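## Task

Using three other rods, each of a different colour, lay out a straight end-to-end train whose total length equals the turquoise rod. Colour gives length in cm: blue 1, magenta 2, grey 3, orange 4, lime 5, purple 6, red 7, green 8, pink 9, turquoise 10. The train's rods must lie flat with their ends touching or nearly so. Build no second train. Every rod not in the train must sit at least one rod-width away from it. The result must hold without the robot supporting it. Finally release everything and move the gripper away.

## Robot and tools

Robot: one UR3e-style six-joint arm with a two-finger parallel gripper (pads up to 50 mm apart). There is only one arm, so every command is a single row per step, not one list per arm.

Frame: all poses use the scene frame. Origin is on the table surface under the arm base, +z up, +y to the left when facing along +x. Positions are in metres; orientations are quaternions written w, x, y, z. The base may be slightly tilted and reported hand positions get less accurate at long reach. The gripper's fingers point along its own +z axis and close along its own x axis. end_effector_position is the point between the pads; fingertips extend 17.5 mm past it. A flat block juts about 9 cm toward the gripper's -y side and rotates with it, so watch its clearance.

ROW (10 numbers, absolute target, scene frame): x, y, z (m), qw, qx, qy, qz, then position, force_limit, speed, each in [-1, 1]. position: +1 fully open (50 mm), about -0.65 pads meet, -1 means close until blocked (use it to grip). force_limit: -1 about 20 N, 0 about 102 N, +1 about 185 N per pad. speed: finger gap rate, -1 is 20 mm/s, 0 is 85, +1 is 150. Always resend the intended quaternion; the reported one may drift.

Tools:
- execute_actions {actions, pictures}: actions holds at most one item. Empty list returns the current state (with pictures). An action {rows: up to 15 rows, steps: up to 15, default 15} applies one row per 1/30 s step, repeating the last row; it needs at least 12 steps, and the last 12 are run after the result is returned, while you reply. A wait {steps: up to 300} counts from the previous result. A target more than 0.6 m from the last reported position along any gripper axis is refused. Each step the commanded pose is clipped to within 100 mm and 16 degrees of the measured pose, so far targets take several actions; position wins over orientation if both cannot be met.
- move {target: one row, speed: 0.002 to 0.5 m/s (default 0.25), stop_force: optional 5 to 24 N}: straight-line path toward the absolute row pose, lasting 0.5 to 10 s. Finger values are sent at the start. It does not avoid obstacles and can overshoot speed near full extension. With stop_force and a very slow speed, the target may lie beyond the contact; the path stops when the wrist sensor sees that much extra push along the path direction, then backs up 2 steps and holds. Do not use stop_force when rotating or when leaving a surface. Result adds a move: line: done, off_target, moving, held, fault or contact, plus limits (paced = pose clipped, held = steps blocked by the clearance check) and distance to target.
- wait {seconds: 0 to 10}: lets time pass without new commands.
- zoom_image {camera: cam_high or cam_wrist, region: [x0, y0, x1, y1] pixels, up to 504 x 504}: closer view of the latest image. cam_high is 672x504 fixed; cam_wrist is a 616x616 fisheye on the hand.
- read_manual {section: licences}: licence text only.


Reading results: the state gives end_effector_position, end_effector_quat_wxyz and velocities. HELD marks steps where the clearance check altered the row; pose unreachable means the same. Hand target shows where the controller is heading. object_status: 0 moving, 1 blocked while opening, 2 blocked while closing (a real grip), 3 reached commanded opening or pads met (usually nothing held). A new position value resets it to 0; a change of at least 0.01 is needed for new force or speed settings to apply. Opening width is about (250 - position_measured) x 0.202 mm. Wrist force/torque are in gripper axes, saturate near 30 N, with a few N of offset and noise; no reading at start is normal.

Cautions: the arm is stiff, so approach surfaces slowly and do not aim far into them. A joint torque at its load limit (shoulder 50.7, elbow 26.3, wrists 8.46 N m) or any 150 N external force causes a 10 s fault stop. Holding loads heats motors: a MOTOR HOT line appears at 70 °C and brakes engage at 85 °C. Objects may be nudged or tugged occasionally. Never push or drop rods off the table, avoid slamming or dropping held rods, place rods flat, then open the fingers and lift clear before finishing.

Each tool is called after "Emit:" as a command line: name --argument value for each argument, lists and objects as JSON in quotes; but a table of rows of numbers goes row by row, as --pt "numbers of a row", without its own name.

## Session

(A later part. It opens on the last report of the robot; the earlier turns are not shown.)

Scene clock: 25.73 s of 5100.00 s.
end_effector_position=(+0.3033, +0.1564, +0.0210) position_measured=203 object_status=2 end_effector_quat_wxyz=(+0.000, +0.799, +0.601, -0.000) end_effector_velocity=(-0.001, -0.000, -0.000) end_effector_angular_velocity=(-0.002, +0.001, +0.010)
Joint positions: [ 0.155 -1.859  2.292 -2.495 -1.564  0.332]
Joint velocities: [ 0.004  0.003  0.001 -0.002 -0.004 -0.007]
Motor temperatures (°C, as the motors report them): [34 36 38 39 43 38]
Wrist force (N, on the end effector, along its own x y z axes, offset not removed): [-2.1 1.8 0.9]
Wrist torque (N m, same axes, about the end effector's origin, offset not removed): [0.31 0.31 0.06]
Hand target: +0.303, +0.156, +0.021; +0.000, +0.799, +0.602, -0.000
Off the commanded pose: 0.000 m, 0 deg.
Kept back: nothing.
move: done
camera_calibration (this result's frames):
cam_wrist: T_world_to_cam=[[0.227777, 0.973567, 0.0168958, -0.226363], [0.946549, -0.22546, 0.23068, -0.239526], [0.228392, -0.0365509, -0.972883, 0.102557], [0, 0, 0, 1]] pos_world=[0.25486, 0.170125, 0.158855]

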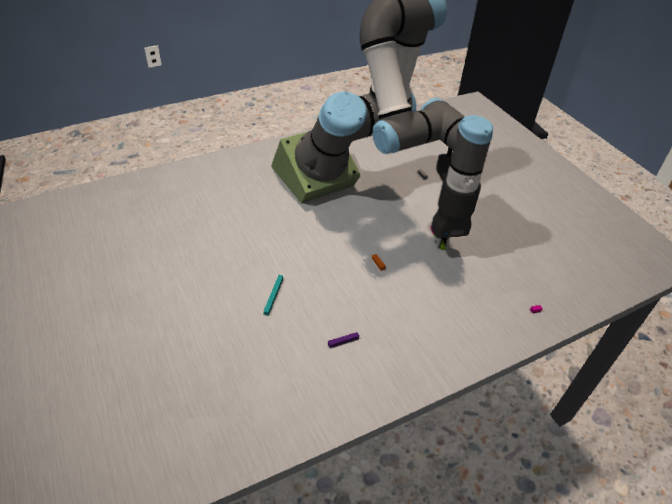

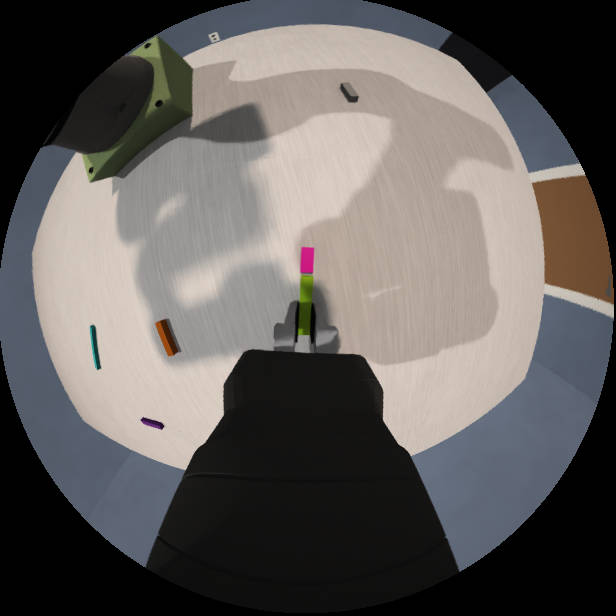

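Emit:
move --target '[0.3004,0.1573,0.0203,0,0.799,0.602,0,-1,-0.8,0]' --speed 0.01

Emit:
move --target '[0.3004,0.1573,0.0203,0,0.799,0.602,0,0.3,-0.8,0]'

Emit:
move --target '[0.29,0.18,0.05,0,0.799,0.602,0,0.3,-0.8,0]' --speed 0.05

Emit:
move --target '[0.083,0.255,0.04,0,0.669,0.743,0,0.3,-0.8,0]'

Scene clock: 27.27 s of 5100.00 s.
end_effector_position=(+0.3005, +0.1573, +0.0203) position_measured=203 object_status=2 end_effector_quat_wxyz=(-0.000, +0.799, +0.602, -0.000) end_effector_velocity=(-0.001, +0.001, +0.000) end_effector_angular_velocity=(+0.002, -0.001, +0.000)
Joint positions: [ 0.16  -1.862  2.303 -2.504 -1.567  0.336]
Joint velocities: [ 0.002 -0.002  0.004 -0.003  0.001  0.002]
Motor temperatures (°C, as the motors report them): [34 36 38 39 43 38]
Wrist force (N, on the end effector, along its own x y z axes, offset not removed): [-2.1 0.7 1.4]
Wrist torque (N m, same axes, about the end effector's origin, offset not removed): [0.14 0.35 0.05]
Hand target: +0.300, +0.157, +0.020; +0.000, +0.799, +0.602, -0.000
Off the commanded pose: 0.000 m, 0 deg.
Kept back: nothing.
move: done
camera_calibration (this result's frames):
cam_wrist: T_world_to_cam=[[0.226954, 0.973758, 0.0169299, -0.226289], [0.946743, -0.224667, 0.230655, -0.236657], [0.228406, -0.0363198, -0.972888, 0.10251], [0, 0, 0, 1]] pos_world=[0.251997, 0.170904, 0.158148]

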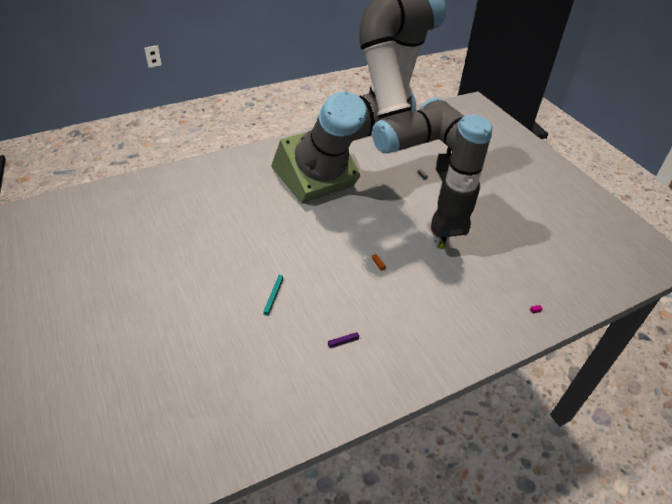

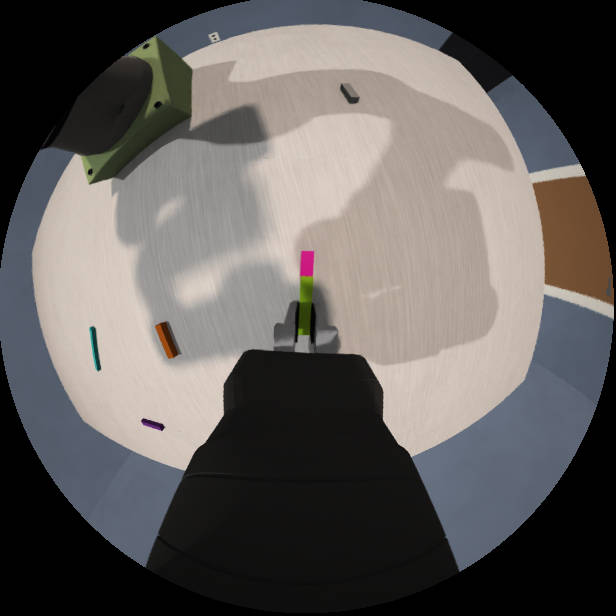

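Scene clock: 27.97 s of 5100.00 s.
end_effector_position=(+0.3004, +0.1573, +0.0203) position_measured=107 object_status=3 end_effector_quat_wxyz=(-0.000, +0.799, +0.602, -0.000) end_effector_velocity=(+0.000, +0.000, -0.000) end_effector_angular_velocity=(+0.001, -0.001, -0.000)
Joint positions: [ 0.16  -1.862  2.304 -2.504 -1.567  0.336]
Joint velocities: [-0.     0.    -0.    -0.001  0.001 -0.   ]
Motor temperatures (°C, as the motors report them): [34 36 38 39 43 38]
Wrist force (N, on the end effector, along its own x y z axes, offset not removed): [-0.6 2.5 0.4]
Wrist torque (N m, same axes, about the end effector's origin, offset not removed): [0.39 0.06 0.00]
Hand target: +0.300, +0.157, +0.020; +0.000, +0.799, +0.602, -0.000
Off the commanded pose: 0.000 m, 0 deg.
Kept back: nothing.
move: done
camera_calibration (this result's frames):
cam_wrist: T_world_to_cam=[[0.22696, 0.973757, 0.0169358, -0.226298], [0.946738, -0.224674, 0.230669, -0.236564], [0.22842, -0.0363188, -0.972885, 0.102503], [0, 0, 0, 1]] pos_world=[0.251912, 0.170932, 0.158124]

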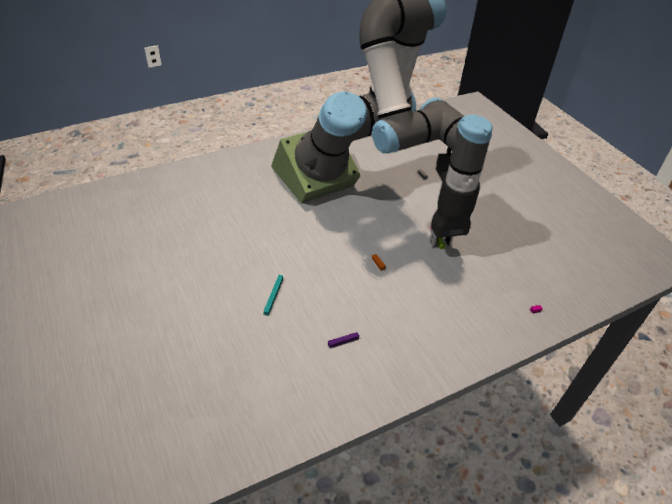

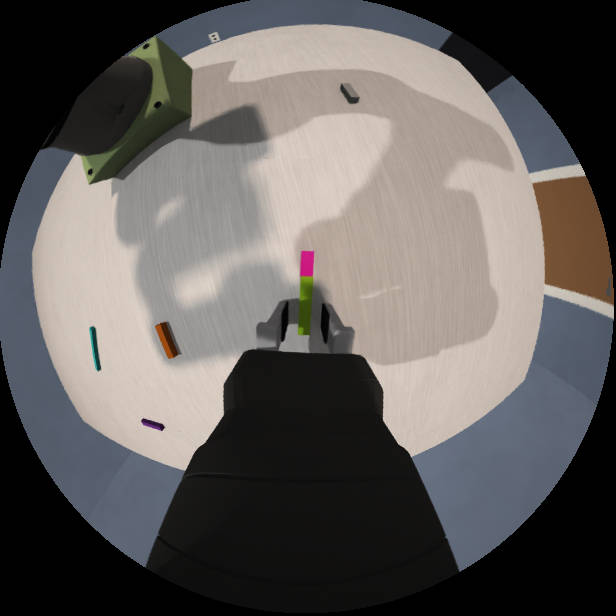

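Scene clock: 29.10 s of 5100.00 s.
end_effector_position=(+0.2901, +0.1798, +0.0499) position_measured=107 object_status=3 end_effector_quat_wxyz=(+0.000, +0.799, +0.602, +0.000) end_effector_velocity=(-0.000, +0.001, +0.002) end_effector_angular_velocity=(-0.002, -0.000, -0.000)
Joint positions: [ 0.284 -1.927  2.232 -2.365 -1.625  0.445]
Joint velocities: [ 0.008 -0.002 -0.006  0.008 -0.005  0.007]
Motor temperatures (°C, as the motors report them): [34 36 38 39 43 38]
Wrist force (N, on the end effector, along its own x y z axes, offset not removed): [-0.9 1.2 -0.5]
Wrist torque (N m, same axes, about the end effector's origin, offset not removed): [0.18 0.18 0.11]
Hand target: +0.290, +0.180, +0.050; +0.000, +0.799, +0.602, -0.000
Off the commanded pose: 0.000 m, 0 deg.
Kept back: nothing.
move: done
camera_calibration (this result's frames):
cam_wrist: T_world_to_cam=[[0.226868, 0.973778, 0.0169515, -0.246386], [0.94673, -0.224585, 0.23079, -0.228538], [0.228545, -0.0363104, -0.972856, 0.1344], [0, 0, 0, 1]] pos_world=[0.241544, 0.19348, 0.187673]

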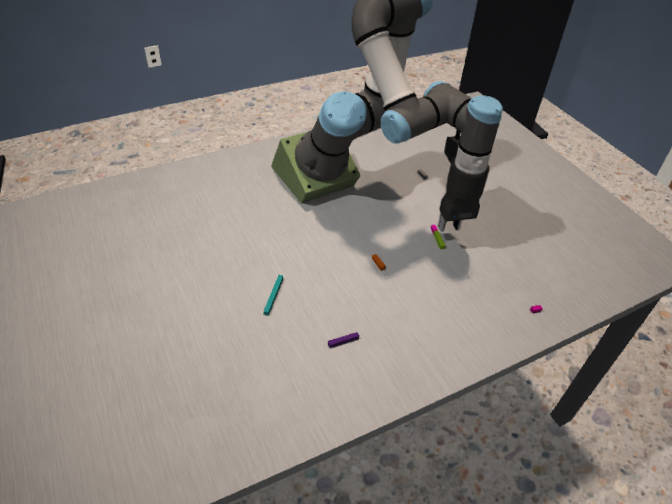

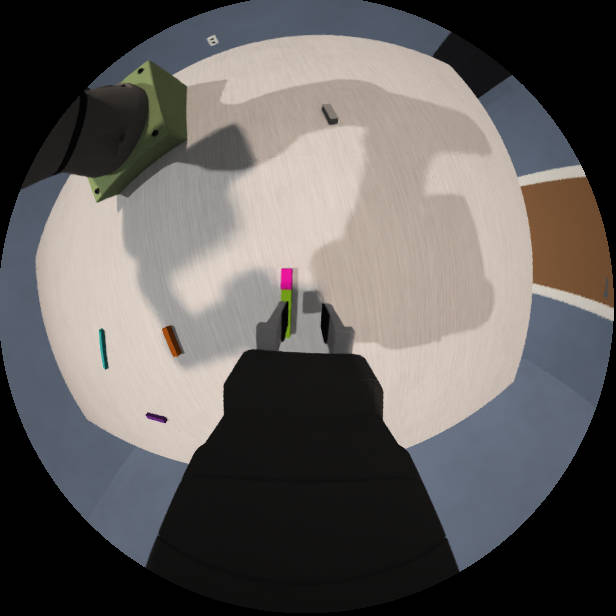

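Scene clock: 30.60 s of 5100.00 s.
end_effector_position=(+0.0832, +0.2545, +0.0401) position_measured=107 object_status=3 end_effector_quat_wxyz=(+0.000, +0.669, +0.743, +0.000) end_effector_velocity=(-0.001, +0.001, -0.000) end_effector_angular_velocity=(-0.007, -0.004, +0.001)
Joint positions: [ 1.165 -1.583  2.477 -2.749 -1.979  0.897]
Joint velocities: [ 0.015  0.016 -0.013  0.007 -0.011  0.016]
Motor temperatures (°C, as the motors report them): [34 36 38 39 43 38]
Wrist force (N, on the end effector, along its own x y z axes, offset not removed): [-1.9 2.5 -1.5]
Wrist torque (N m, same axes, about the end effector's origin, offset not removed): [0.28 0.29 0.06]
Hand target: +0.083, +0.255, +0.040; +0.000, +0.669, +0.743, +0.000
Off the commanded pose: 0.001 m, 0 deg.
Kept back: nothing.
move: done
camera_calibration (this result's frames):
cam_wrist: T_world_to_cam=[[-0.15482, 0.987796, 0.0170253, -0.243767], [0.961811, 0.146765, 0.231042, -0.109419], [0.225724, 0.052145, -0.972795, 0.152677], [0, 0, 0, 1]] pos_world=[0.0330377, 0.248889, 0.177955]

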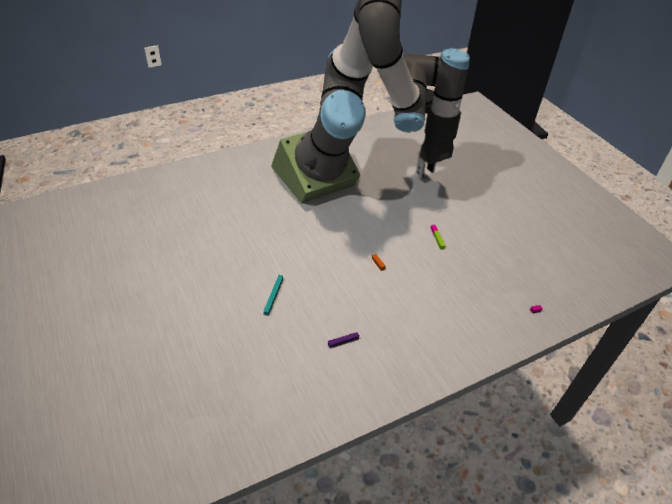

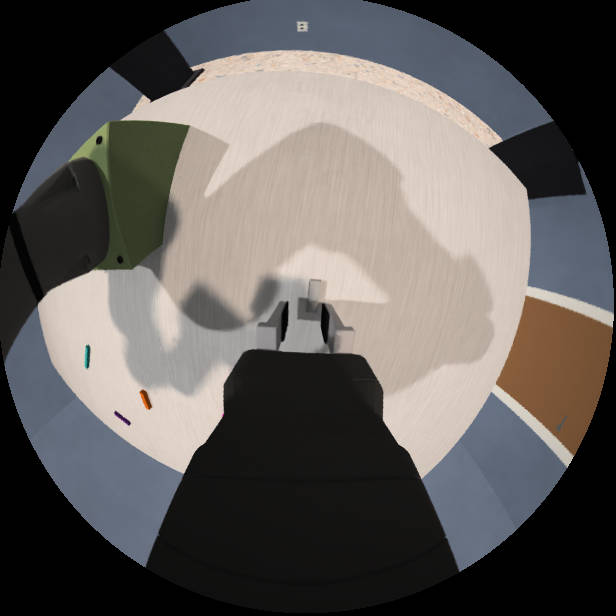

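Emit:
move --target '[0.073,0.262,0.04,0,0.669,0.743,0,0.3,-0.8,0]' --speed 0.05

Emit:
move --target '[0.073,0.262,0.0205,0,0.669,0.743,0,0.3,-0.8,0]' --speed 0.03

Emit:
move --target '[0.073,0.262,0.0205,0,0.669,0.743,0,-1,-0.8,0]'

Emit:
move --target '[0.073,0.262,0.045,0,0.669,0.743,0,-1,-0.8,0]' --speed 0.1

Emit:
move --target '[0.343,0.145,0.045,0,0.799,0.602,0,-1,-0.8,0]'

Emit:
move --target '[0.343,0.145,0.022,0,0.799,0.602,0,-1,-0.8,0]' --speed 0.03

Emit:
zoom_image --camera "cam_wrist" --region '[250,210,360,350]'

Scene clock: 32.30 s of 5100.00 s.
end_effector_position=(+0.0731, +0.2619, +0.0400) position_measured=107 object_status=3 end_effector_quat_wxyz=(-0.000, +0.669, +0.743, +0.000) end_effector_velocity=(-0.002, +0.001, -0.000) end_effector_angular_velocity=(-0.002, +0.002, +0.001)
Joint positions: [ 1.217 -1.533  2.447 -2.746 -1.992  0.951]
Joint velocities: [ 0.009  0.011 -0.006  0.002 -0.002  0.009]
Motor temperatures (°C, as the motors report them): [34 36 38 39 43 38]
Wrist force (N, on the end effector, along its own x y z axes, offset not removed): [-2.8 2.0 -0.3]
Wrist torque (N m, same axes, about the end effector's origin, offset not removed): [0.23 0.51 0.14]
Hand target: +0.073, +0.262, +0.040; +0.000, +0.669, +0.743, +0.000
Off the commanded pose: 0.000 m, 0 deg.
Kept back: nothing.
move: done
camera_calibration (this result's frames):
cam_wrist: T_world_to_cam=[[-0.154527, 0.987842, 0.0170018, -0.252671], [0.961934, 0.146504, 0.230695, -0.100769], [0.225399, 0.0520032, -0.972878, 0.154478], [0, 0, 0, 1]] pos_world=[0.0230697, 0.256328, 0.177831]

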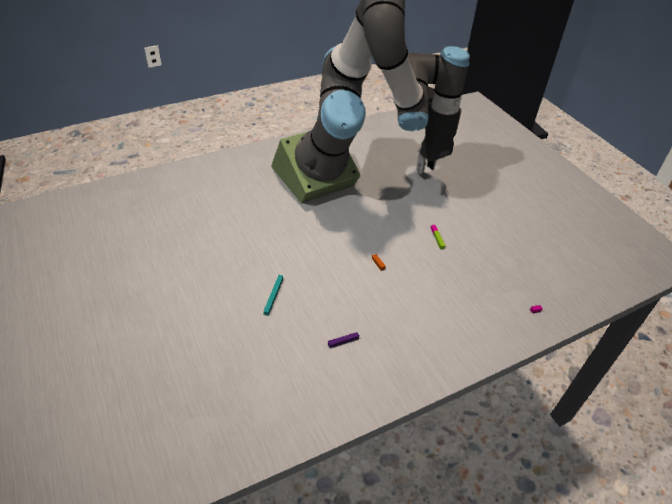

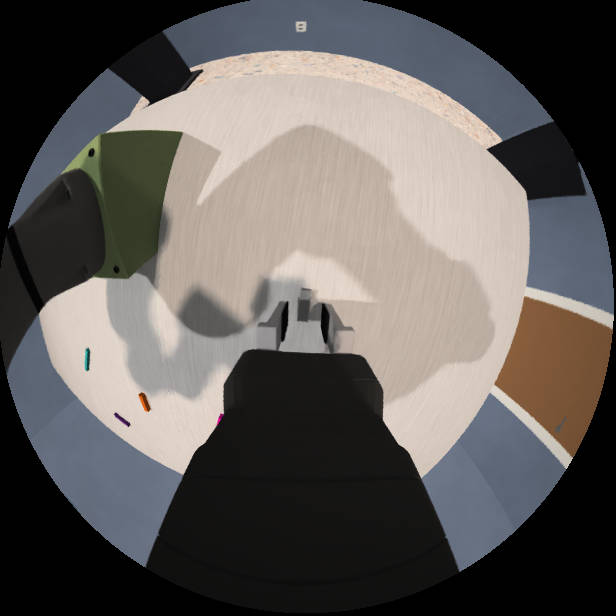

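Scene clock: 33.27 s of 5100.00 s.
end_effector_position=(+0.0730, +0.2620, +0.0207) position_measured=107 object_status=3 end_effector_quat_wxyz=(+0.000, +0.669, +0.743, -0.000) end_effector_velocity=(+0.000, +0.000, -0.002) end_effector_angular_velocity=(+0.001, -0.001, +0.000)
Joint positions: [ 1.183 -1.431  2.481 -2.896 -1.983  0.915]
Joint velocities: [-0.003  0.011  0.004 -0.018  0.001 -0.004]
Motor temperatures (°C, as the motors report them): [34 36 38 39 43 38]
Wrist force (N, on the end effector, along its own x y z axes, offset not removed): [-2.9 -0.4 -0.8]
Wrist torque (N m, same axes, about the end effector's origin, offset not removed): [-0.09 0.46 0.16]
Hand target: +0.073, +0.262, +0.021; -0.000, +0.669, +0.743, -0.000
Off the commanded pose: 0.000 m, 0 deg.
Kept back: nothing.
move: done
camera_calibration (this result's frames):
cam_wrist: T_world_to_cam=[[-0.154465, 0.987856, 0.016787, -0.25248], [0.961971, 0.1465, 0.23054, -0.0961852], [0.225281, 0.0517589, -0.972918, 0.135791], [0, 0, 0, 1]] pos_world=[0.0229371, 0.256477, 0.158526]

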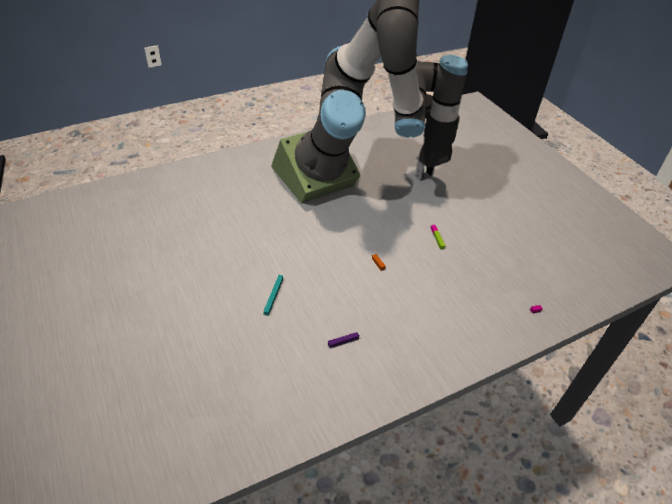

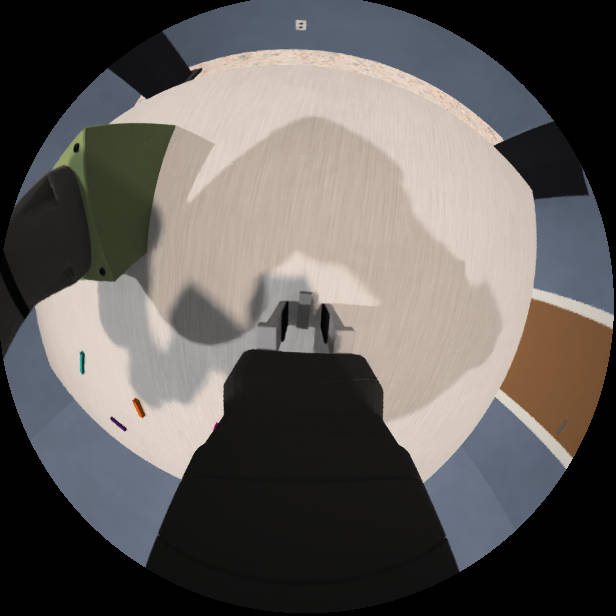

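Scene clock: 33.97 s of 5100.00 s.
end_effector_position=(+0.0730, +0.2620, +0.0205) position_measured=203 object_status=2 end_effector_quat_wxyz=(+0.000, +0.669, +0.743, +0.000) end_effector_velocity=(+0.000, +0.000, -0.000) end_effector_angular_velocity=(+0.000, +0.000, -0.001)
Joint positions: [ 1.182 -1.43   2.482 -2.898 -1.983  0.915]
Joint velocities: [-0.001  0.001 -0.    -0.001  0.001 -0.   ]
Motor temperatures (°C, as the motors report them): [34 36 38 39 43 38]
Wrist force (N, on the end effector, along its own x y z axes, offset not removed): [-2.3 2.0 -15.9]
Wrist torque (N m, same axes, about the end effector's origin, offset not removed): [0.46 -0.37 -0.03]
Hand target: +0.073, +0.262, +0.021; -0.000, +0.669, +0.743, -0.000
Off the commanded pose: 0.000 m, 0 deg.
Kept back: nothing.
move: done
camera_calibration (this result's frames):
cam_wrist: T_world_to_cam=[[-0.154479, 0.98785, 0.0169776, -0.2525], [0.96193, 0.14646, 0.230739, -0.0961684], [0.225449, 0.0519756, -0.972868, 0.135543], [0, 0, 0, 1]] pos_world=[0.0229432, 0.256472, 0.158342]

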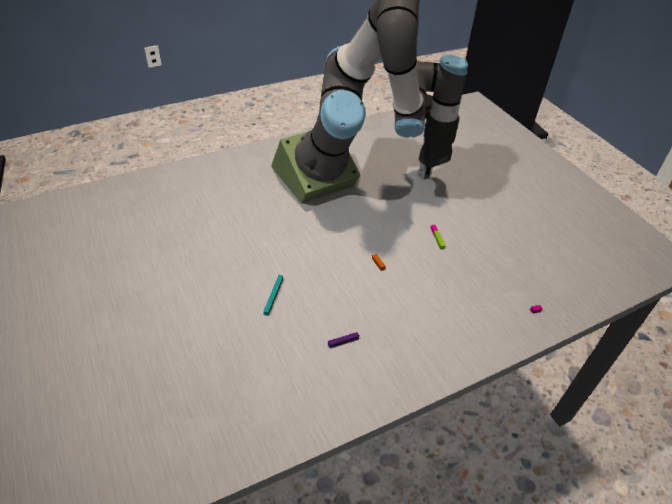

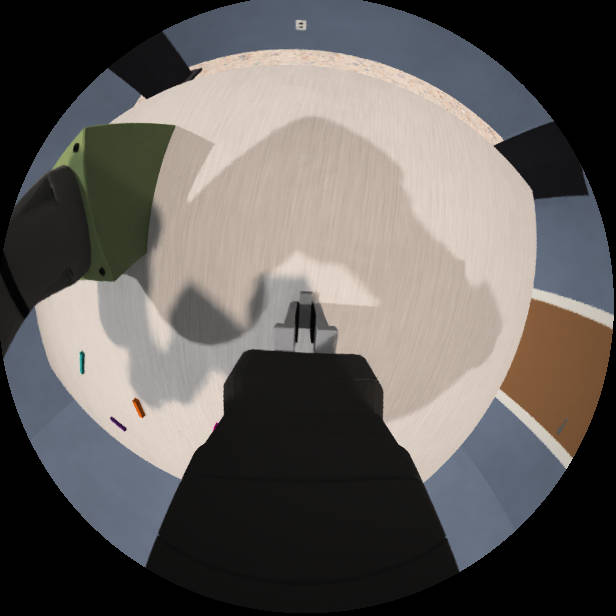

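Scene clock: 34.80 s of 5100.00 s.
end_effector_position=(+0.0730, +0.2620, +0.0448) position_measured=203 object_status=2 end_effector_quat_wxyz=(-0.000, +0.669, +0.743, +0.000) end_effector_velocity=(-0.000, +0.000, +0.002) end_effector_angular_velocity=(-0.003, +0.002, -0.000)
Joint positions: [ 1.227 -1.555  2.437 -2.71  -1.995  0.962]
Joint velocities: [ 0.003 -0.007 -0.009  0.021 -0.001  0.006]
Motor temperatures (°C, as the motors report them): [34 36 38 39 43 38]
Wrist force (N, on the end effector, along its own x y z axes, offset not removed): [-1.7 0.6 0.7]
Wrist torque (N m, same axes, about the end effector's origin, offset not removed): [0.08 0.23 0.10]
Hand target: +0.073, +0.262, +0.045; +0.000, +0.669, +0.743, +0.000
Off the commanded pose: 0.000 m, 0 deg.
Kept back: nothing.
move: done
camera_calibration (this result's frames):
cam_wrist: T_world_to_cam=[[-0.154522, 0.98784, 0.0171984, -0.252906], [0.9619, 0.146445, 0.230871, -0.101762], [0.225545, 0.0522178, -0.972832, 0.159087], [0, 0, 0, 1]] pos_world=[0.0229246, 0.256426, 0.182608]

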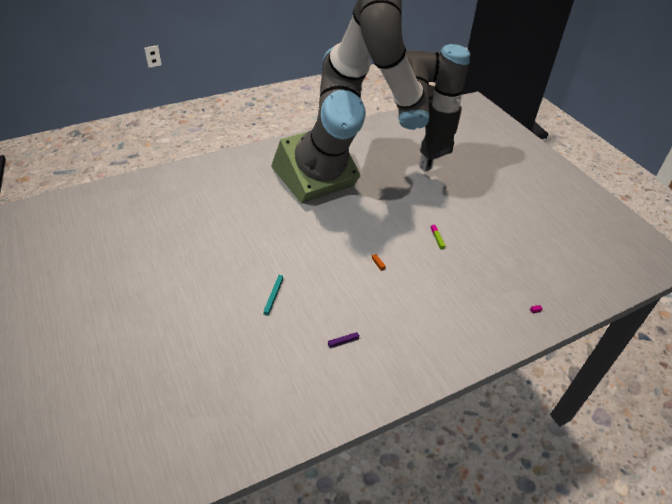

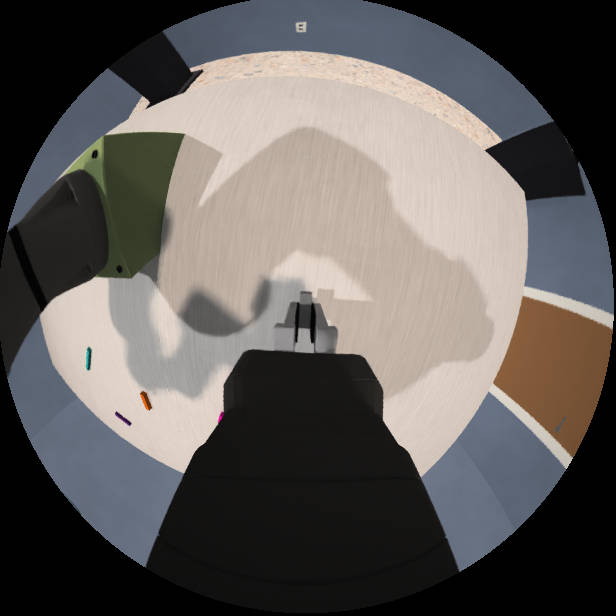

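Scene clock: 36.60 s of 5100.00 s.
end_effector_position=(+0.3428, +0.1456, +0.0449) position_measured=203 object_status=2 end_effector_quat_wxyz=(-0.001, +0.799, +0.602, -0.000) end_effector_velocity=(+0.001, +0.000, -0.001) end_effector_angular_velocity=(+0.002, +0.003, -0.001)
Joint positions: [ 0.094 -1.85   2.089 -2.3   -1.535  0.278]
Joint velocities: [-0.001  0.009 -0.009  0.004  0.002  0.   ]
Motor temperatures (°C, as the motors report them): [34 36 38 39 43 38]
Wrist force (N, on the end effector, along its own x y z axes, offset not removed): [-1.1 1.9 0.5]
Wrist torque (N m, same axes, about the end effector's origin, offset not removed): [0.40 0.22 0.00]
Hand target: +0.343, +0.146, +0.045; -0.001, +0.799, +0.602, -0.000
Off the commanded pose: 0.001 m, 0 deg.
Kept back: nothing.
move: done
camera_calibration (this result's frames):
cam_wrist: T_world_to_cam=[[0.227393, 0.973645, 0.0175503, -0.225103], [0.946787, -0.225264, 0.229893, -0.284952], [0.227788, -0.0356596, -0.973058, 0.116434], [0, 0, 0, 1]] pos_world=[0.294453, 0.159133, 0.182756]

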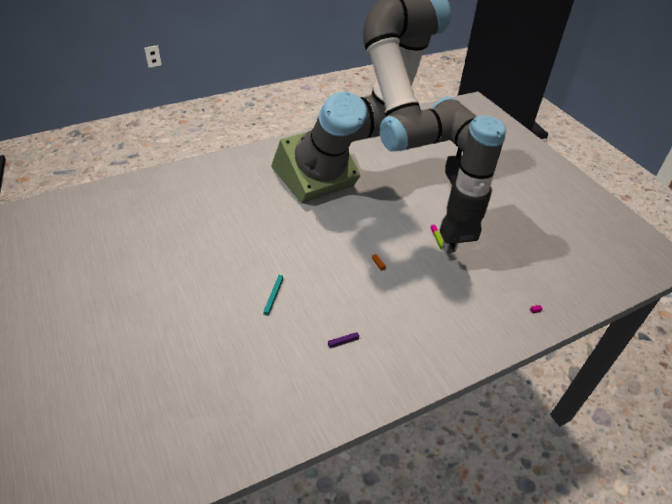

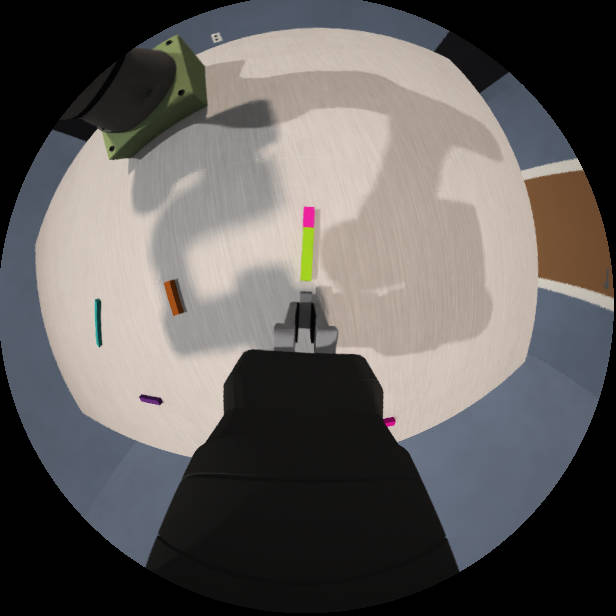

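Scene clock: 37.70 s of 5100.00 s.
end_effector_position=(+0.3430, +0.1450, +0.0222) position_measured=203 object_status=2 end_effector_quat_wxyz=(-0.000, +0.799, +0.602, -0.000) end_effector_velocity=(+0.000, +0.000, -0.002) end_effector_angular_velocity=(+0.000, -0.001, +0.000)
Joint positions: [ 0.096 -1.772  2.132 -2.421 -1.537  0.28 ]
Joint velocities: [ 0.001  0.007  0.003 -0.011 -0.     0.   ]
Motor temperatures (°C, as the motors report them): [34 36 38 39 43 38]
Wrist force (N, on the end effector, along its own x y z axes, offset not removed): [-1.1 2.7 0.0]
Wrist torque (N m, same axes, about the end effector's origin, offset not removed): [0.53 0.22 -0.03]
Hand target: +0.343, +0.145, +0.022; -0.000, +0.799, +0.602, -0.000
Off the commanded pose: 0.000 m, 0 deg.
Kept back: nothing.
move: done
camera_calibration (this result's frames):
cam_wrist: T_world_to_cam=[[0.226962, 0.973756, 0.016944, -0.224028], [0.94675, -0.22468, 0.230615, -0.280055], [0.22837, -0.036299, -0.972898, 0.0941649], [0, 0, 0, 1]] pos_world=[0.294484, 0.158644, 0.159994]

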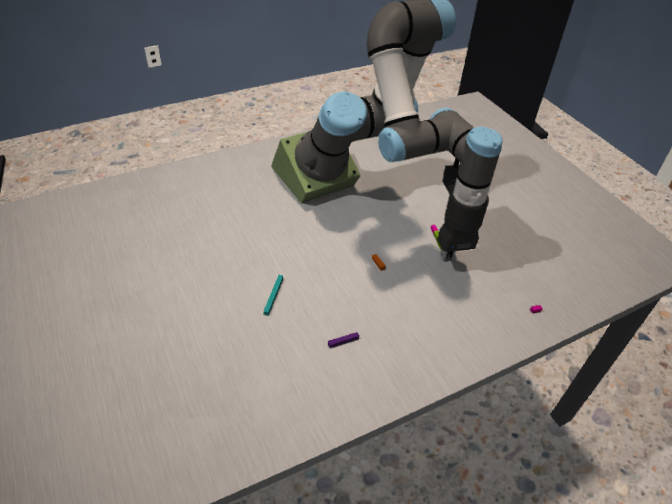

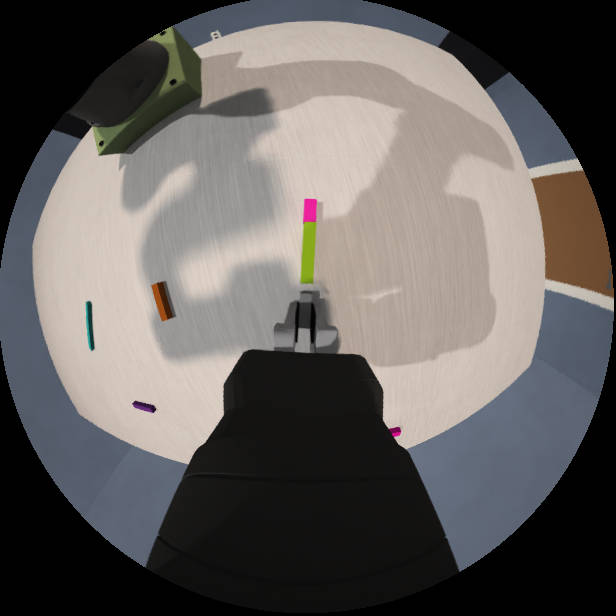

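Region (250, 210, 360, 350) of cam_wrist's 616x616 image, scaled by 3.600, with more detail than that image has; it fills the left 396 columns of this view, and the rest is white.

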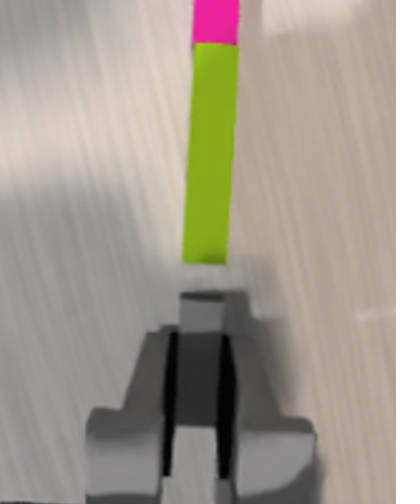

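Emit:
move --target '[0.3348,0.1475,0.02,0,0.799,0.602,0,-1,-0.8,0]' --speed 0.015

Emit:
move --target '[0.3348,0.1475,0.02,0,0.799,0.602,0,0.3,-0.8,-0.5]'

Emit:
move --target '[0.345,0.1445,0.08,0,0.799,0.602,0,0.3,-0.8,0]' --speed 0.1

Emit:
zoom_image --camera "cam_wrist" --region '[250,190,360,330]'

Scene clock: 38.97 s of 5100.00 s.
end_effector_position=(+0.3351, +0.1474, +0.0201) position_measured=203 object_status=2 end_effector_quat_wxyz=(+0.000, +0.799, +0.602, +0.000) end_effector_velocity=(-0.003, +0.001, -0.001) end_effector_angular_velocity=(+0.001, +0.003, +0.000)
Joint positions: [ 0.108 -1.783  2.168 -2.447 -1.542  0.29 ]
Joint velocities: [ 0.003 -0.002  0.009 -0.004 -0.001  0.002]
Motor temperatures (°C, as the motors report them): [34 36 38 39 43 38]
Wrist force (N, on the end effector, along its own x y z axes, offset not removed): [-1.1 8.3 -24.1]
Wrist torque (N m, same axes, about the end effector's origin, offset not removed): [0.21 0.12 0.25]
Hand target: +0.335, +0.147, +0.020; +0.000, +0.799, +0.602, -0.000
Off the commanded pose: 0.000 m, 0 deg.
Kept back: nothing.
move: done
camera_calibration (this result's frames):
cam_wrist: T_world_to_cam=[[0.226928, 0.973763, 0.0169831, -0.224553], [0.946632, -0.224637, 0.23114, -0.271566], [0.228891, -0.0363754, -0.972772, 0.0939196], [0, 0, 0, 1]] pos_world=[0.286533, 0.161075, 0.157946]

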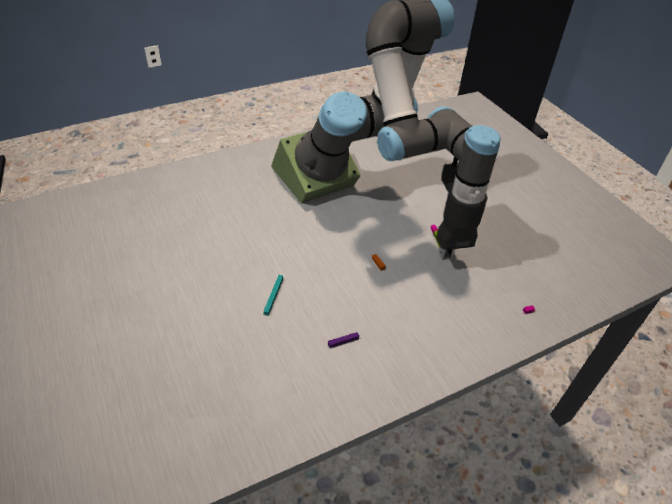

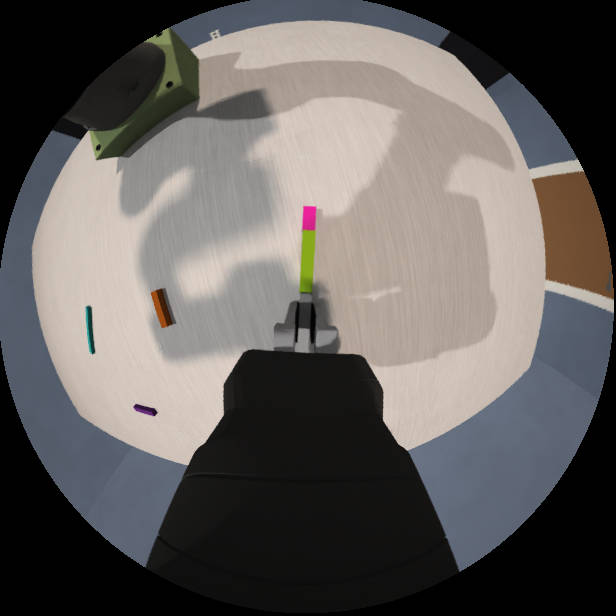

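Scene clock: 39.67 s of 5100.00 s.
end_effector_position=(+0.3348, +0.1475, +0.0200) position_measured=107 object_status=3 end_effector_quat_wxyz=(-0.000, +0.799, +0.602, -0.000) end_effector_velocity=(-0.000, +0.000, -0.000) end_effector_angular_velocity=(-0.000, +0.001, +0.000)
Joint positions: [ 0.108 -1.783  2.169 -2.448 -1.542  0.29 ]
Joint velocities: [ 0.     0.    -0.     0.001 -0.    -0.   ]
Motor temperatures (°C, as the motors report them): [34 36 38 39 43 38]
Wrist force (N, on the end effector, along its own x y z axes, offset not removed): [-2.9 1.8 -1.9]
Wrist torque (N m, same axes, about the end effector's origin, offset not removed): [0.33 0.52 0.18]
Hand target: +0.335, +0.147, +0.020; -0.000, +0.799, +0.602, -0.000
Off the commanded pose: 0.000 m, 0 deg.
Kept back: nothing.
move: done
camera_calibration (this result's frames):
cam_wrist: T_world_to_cam=[[0.226962, 0.973756, 0.0169522, -0.224563], [0.946742, -0.224681, 0.230645, -0.271265], [0.228401, -0.0362984, -0.97289, 0.0939944], [0, 0, 0, 1]] pos_world=[0.286317, 0.161134, 0.157819]

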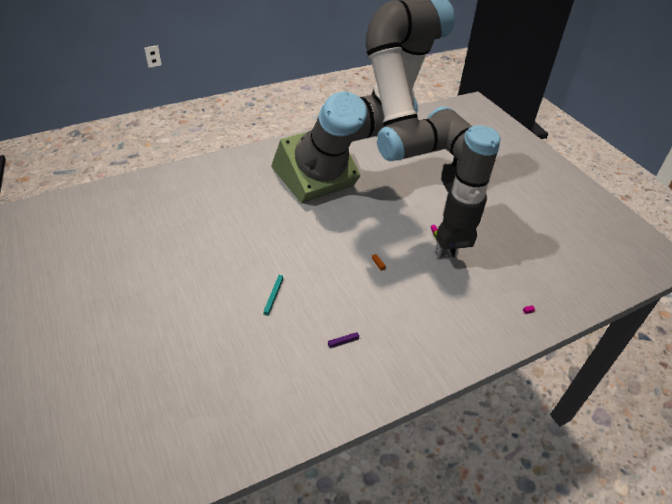

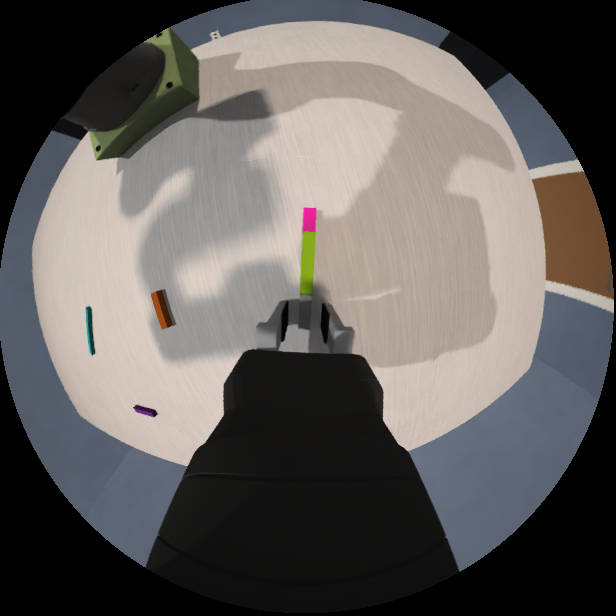

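Scene clock: 40.73 s of 5100.00 s.
end_effector_position=(+0.3450, +0.1445, +0.0798) position_measured=107 object_status=3 end_effector_quat_wxyz=(+0.000, +0.799, +0.602, +0.000) end_effector_velocity=(+0.000, -0.000, +0.002) end_effector_angular_velocity=(+0.000, +0.002, +0.000)
Joint positions: [ 0.084 -1.945  1.998 -2.115 -1.531  0.269]
Joint velocities: [-0.002 -0.003 -0.008  0.013  0.001 -0.002]
Motor temperatures (°C, as the motors report them): [34 36 38 39 43 38]
Wrist force (N, on the end effector, along its own x y z axes, offset not removed): [-1.3 2.3 -0.6]
Wrist torque (N m, same axes, about the end effector's origin, offset not removed): [0.30 0.24 0.16]
Hand target: +0.345, +0.144, +0.080; -0.000, +0.799, +0.602, +0.000
Off the commanded pose: 0.000 m, 0 deg.
Kept back: nothing.
move: done
camera_calibration (this result's frames):
cam_wrist: T_world_to_cam=[[0.226977, 0.973753, 0.0169488, -0.224979], [0.946689, -0.224687, 0.230857, -0.29542], [0.228606, -0.0363542, -0.97284, 0.149666], [0, 0, 0, 1]] pos_world=[0.296522, 0.158138, 0.217614]

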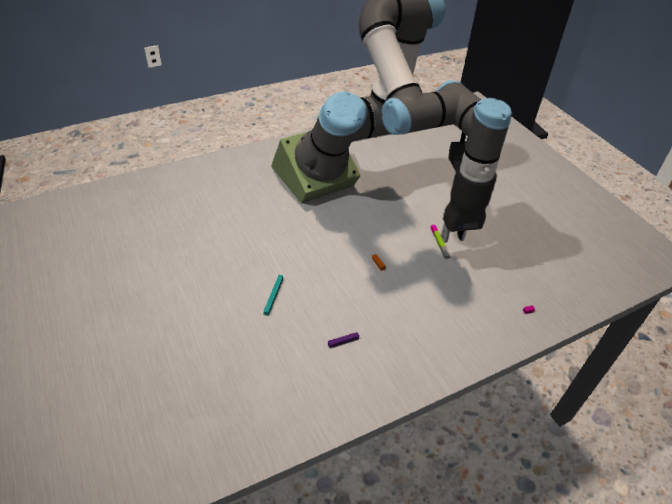

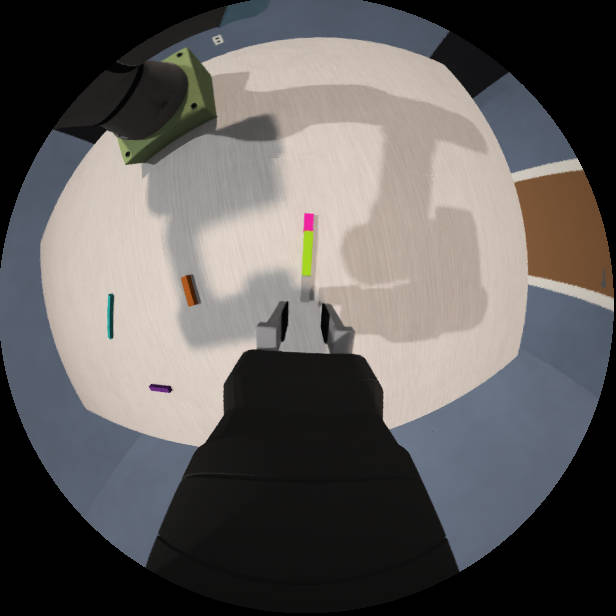

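Region (250, 190, 360, 330) of cam_wrist's 616x616 image, scaled by 3.600, with more detail than that image has; it fills the left 396 columns of this view, and the rest is white.

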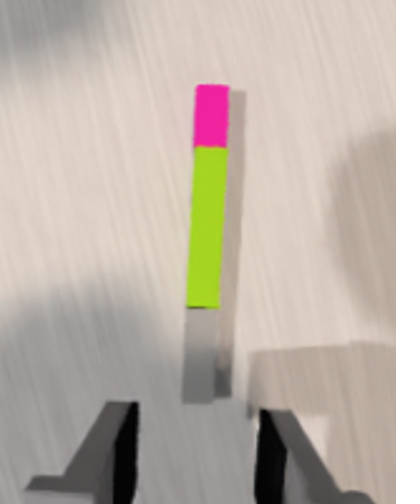

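Emit:
finished_scene --scene 1

The scene is finished: the task was done.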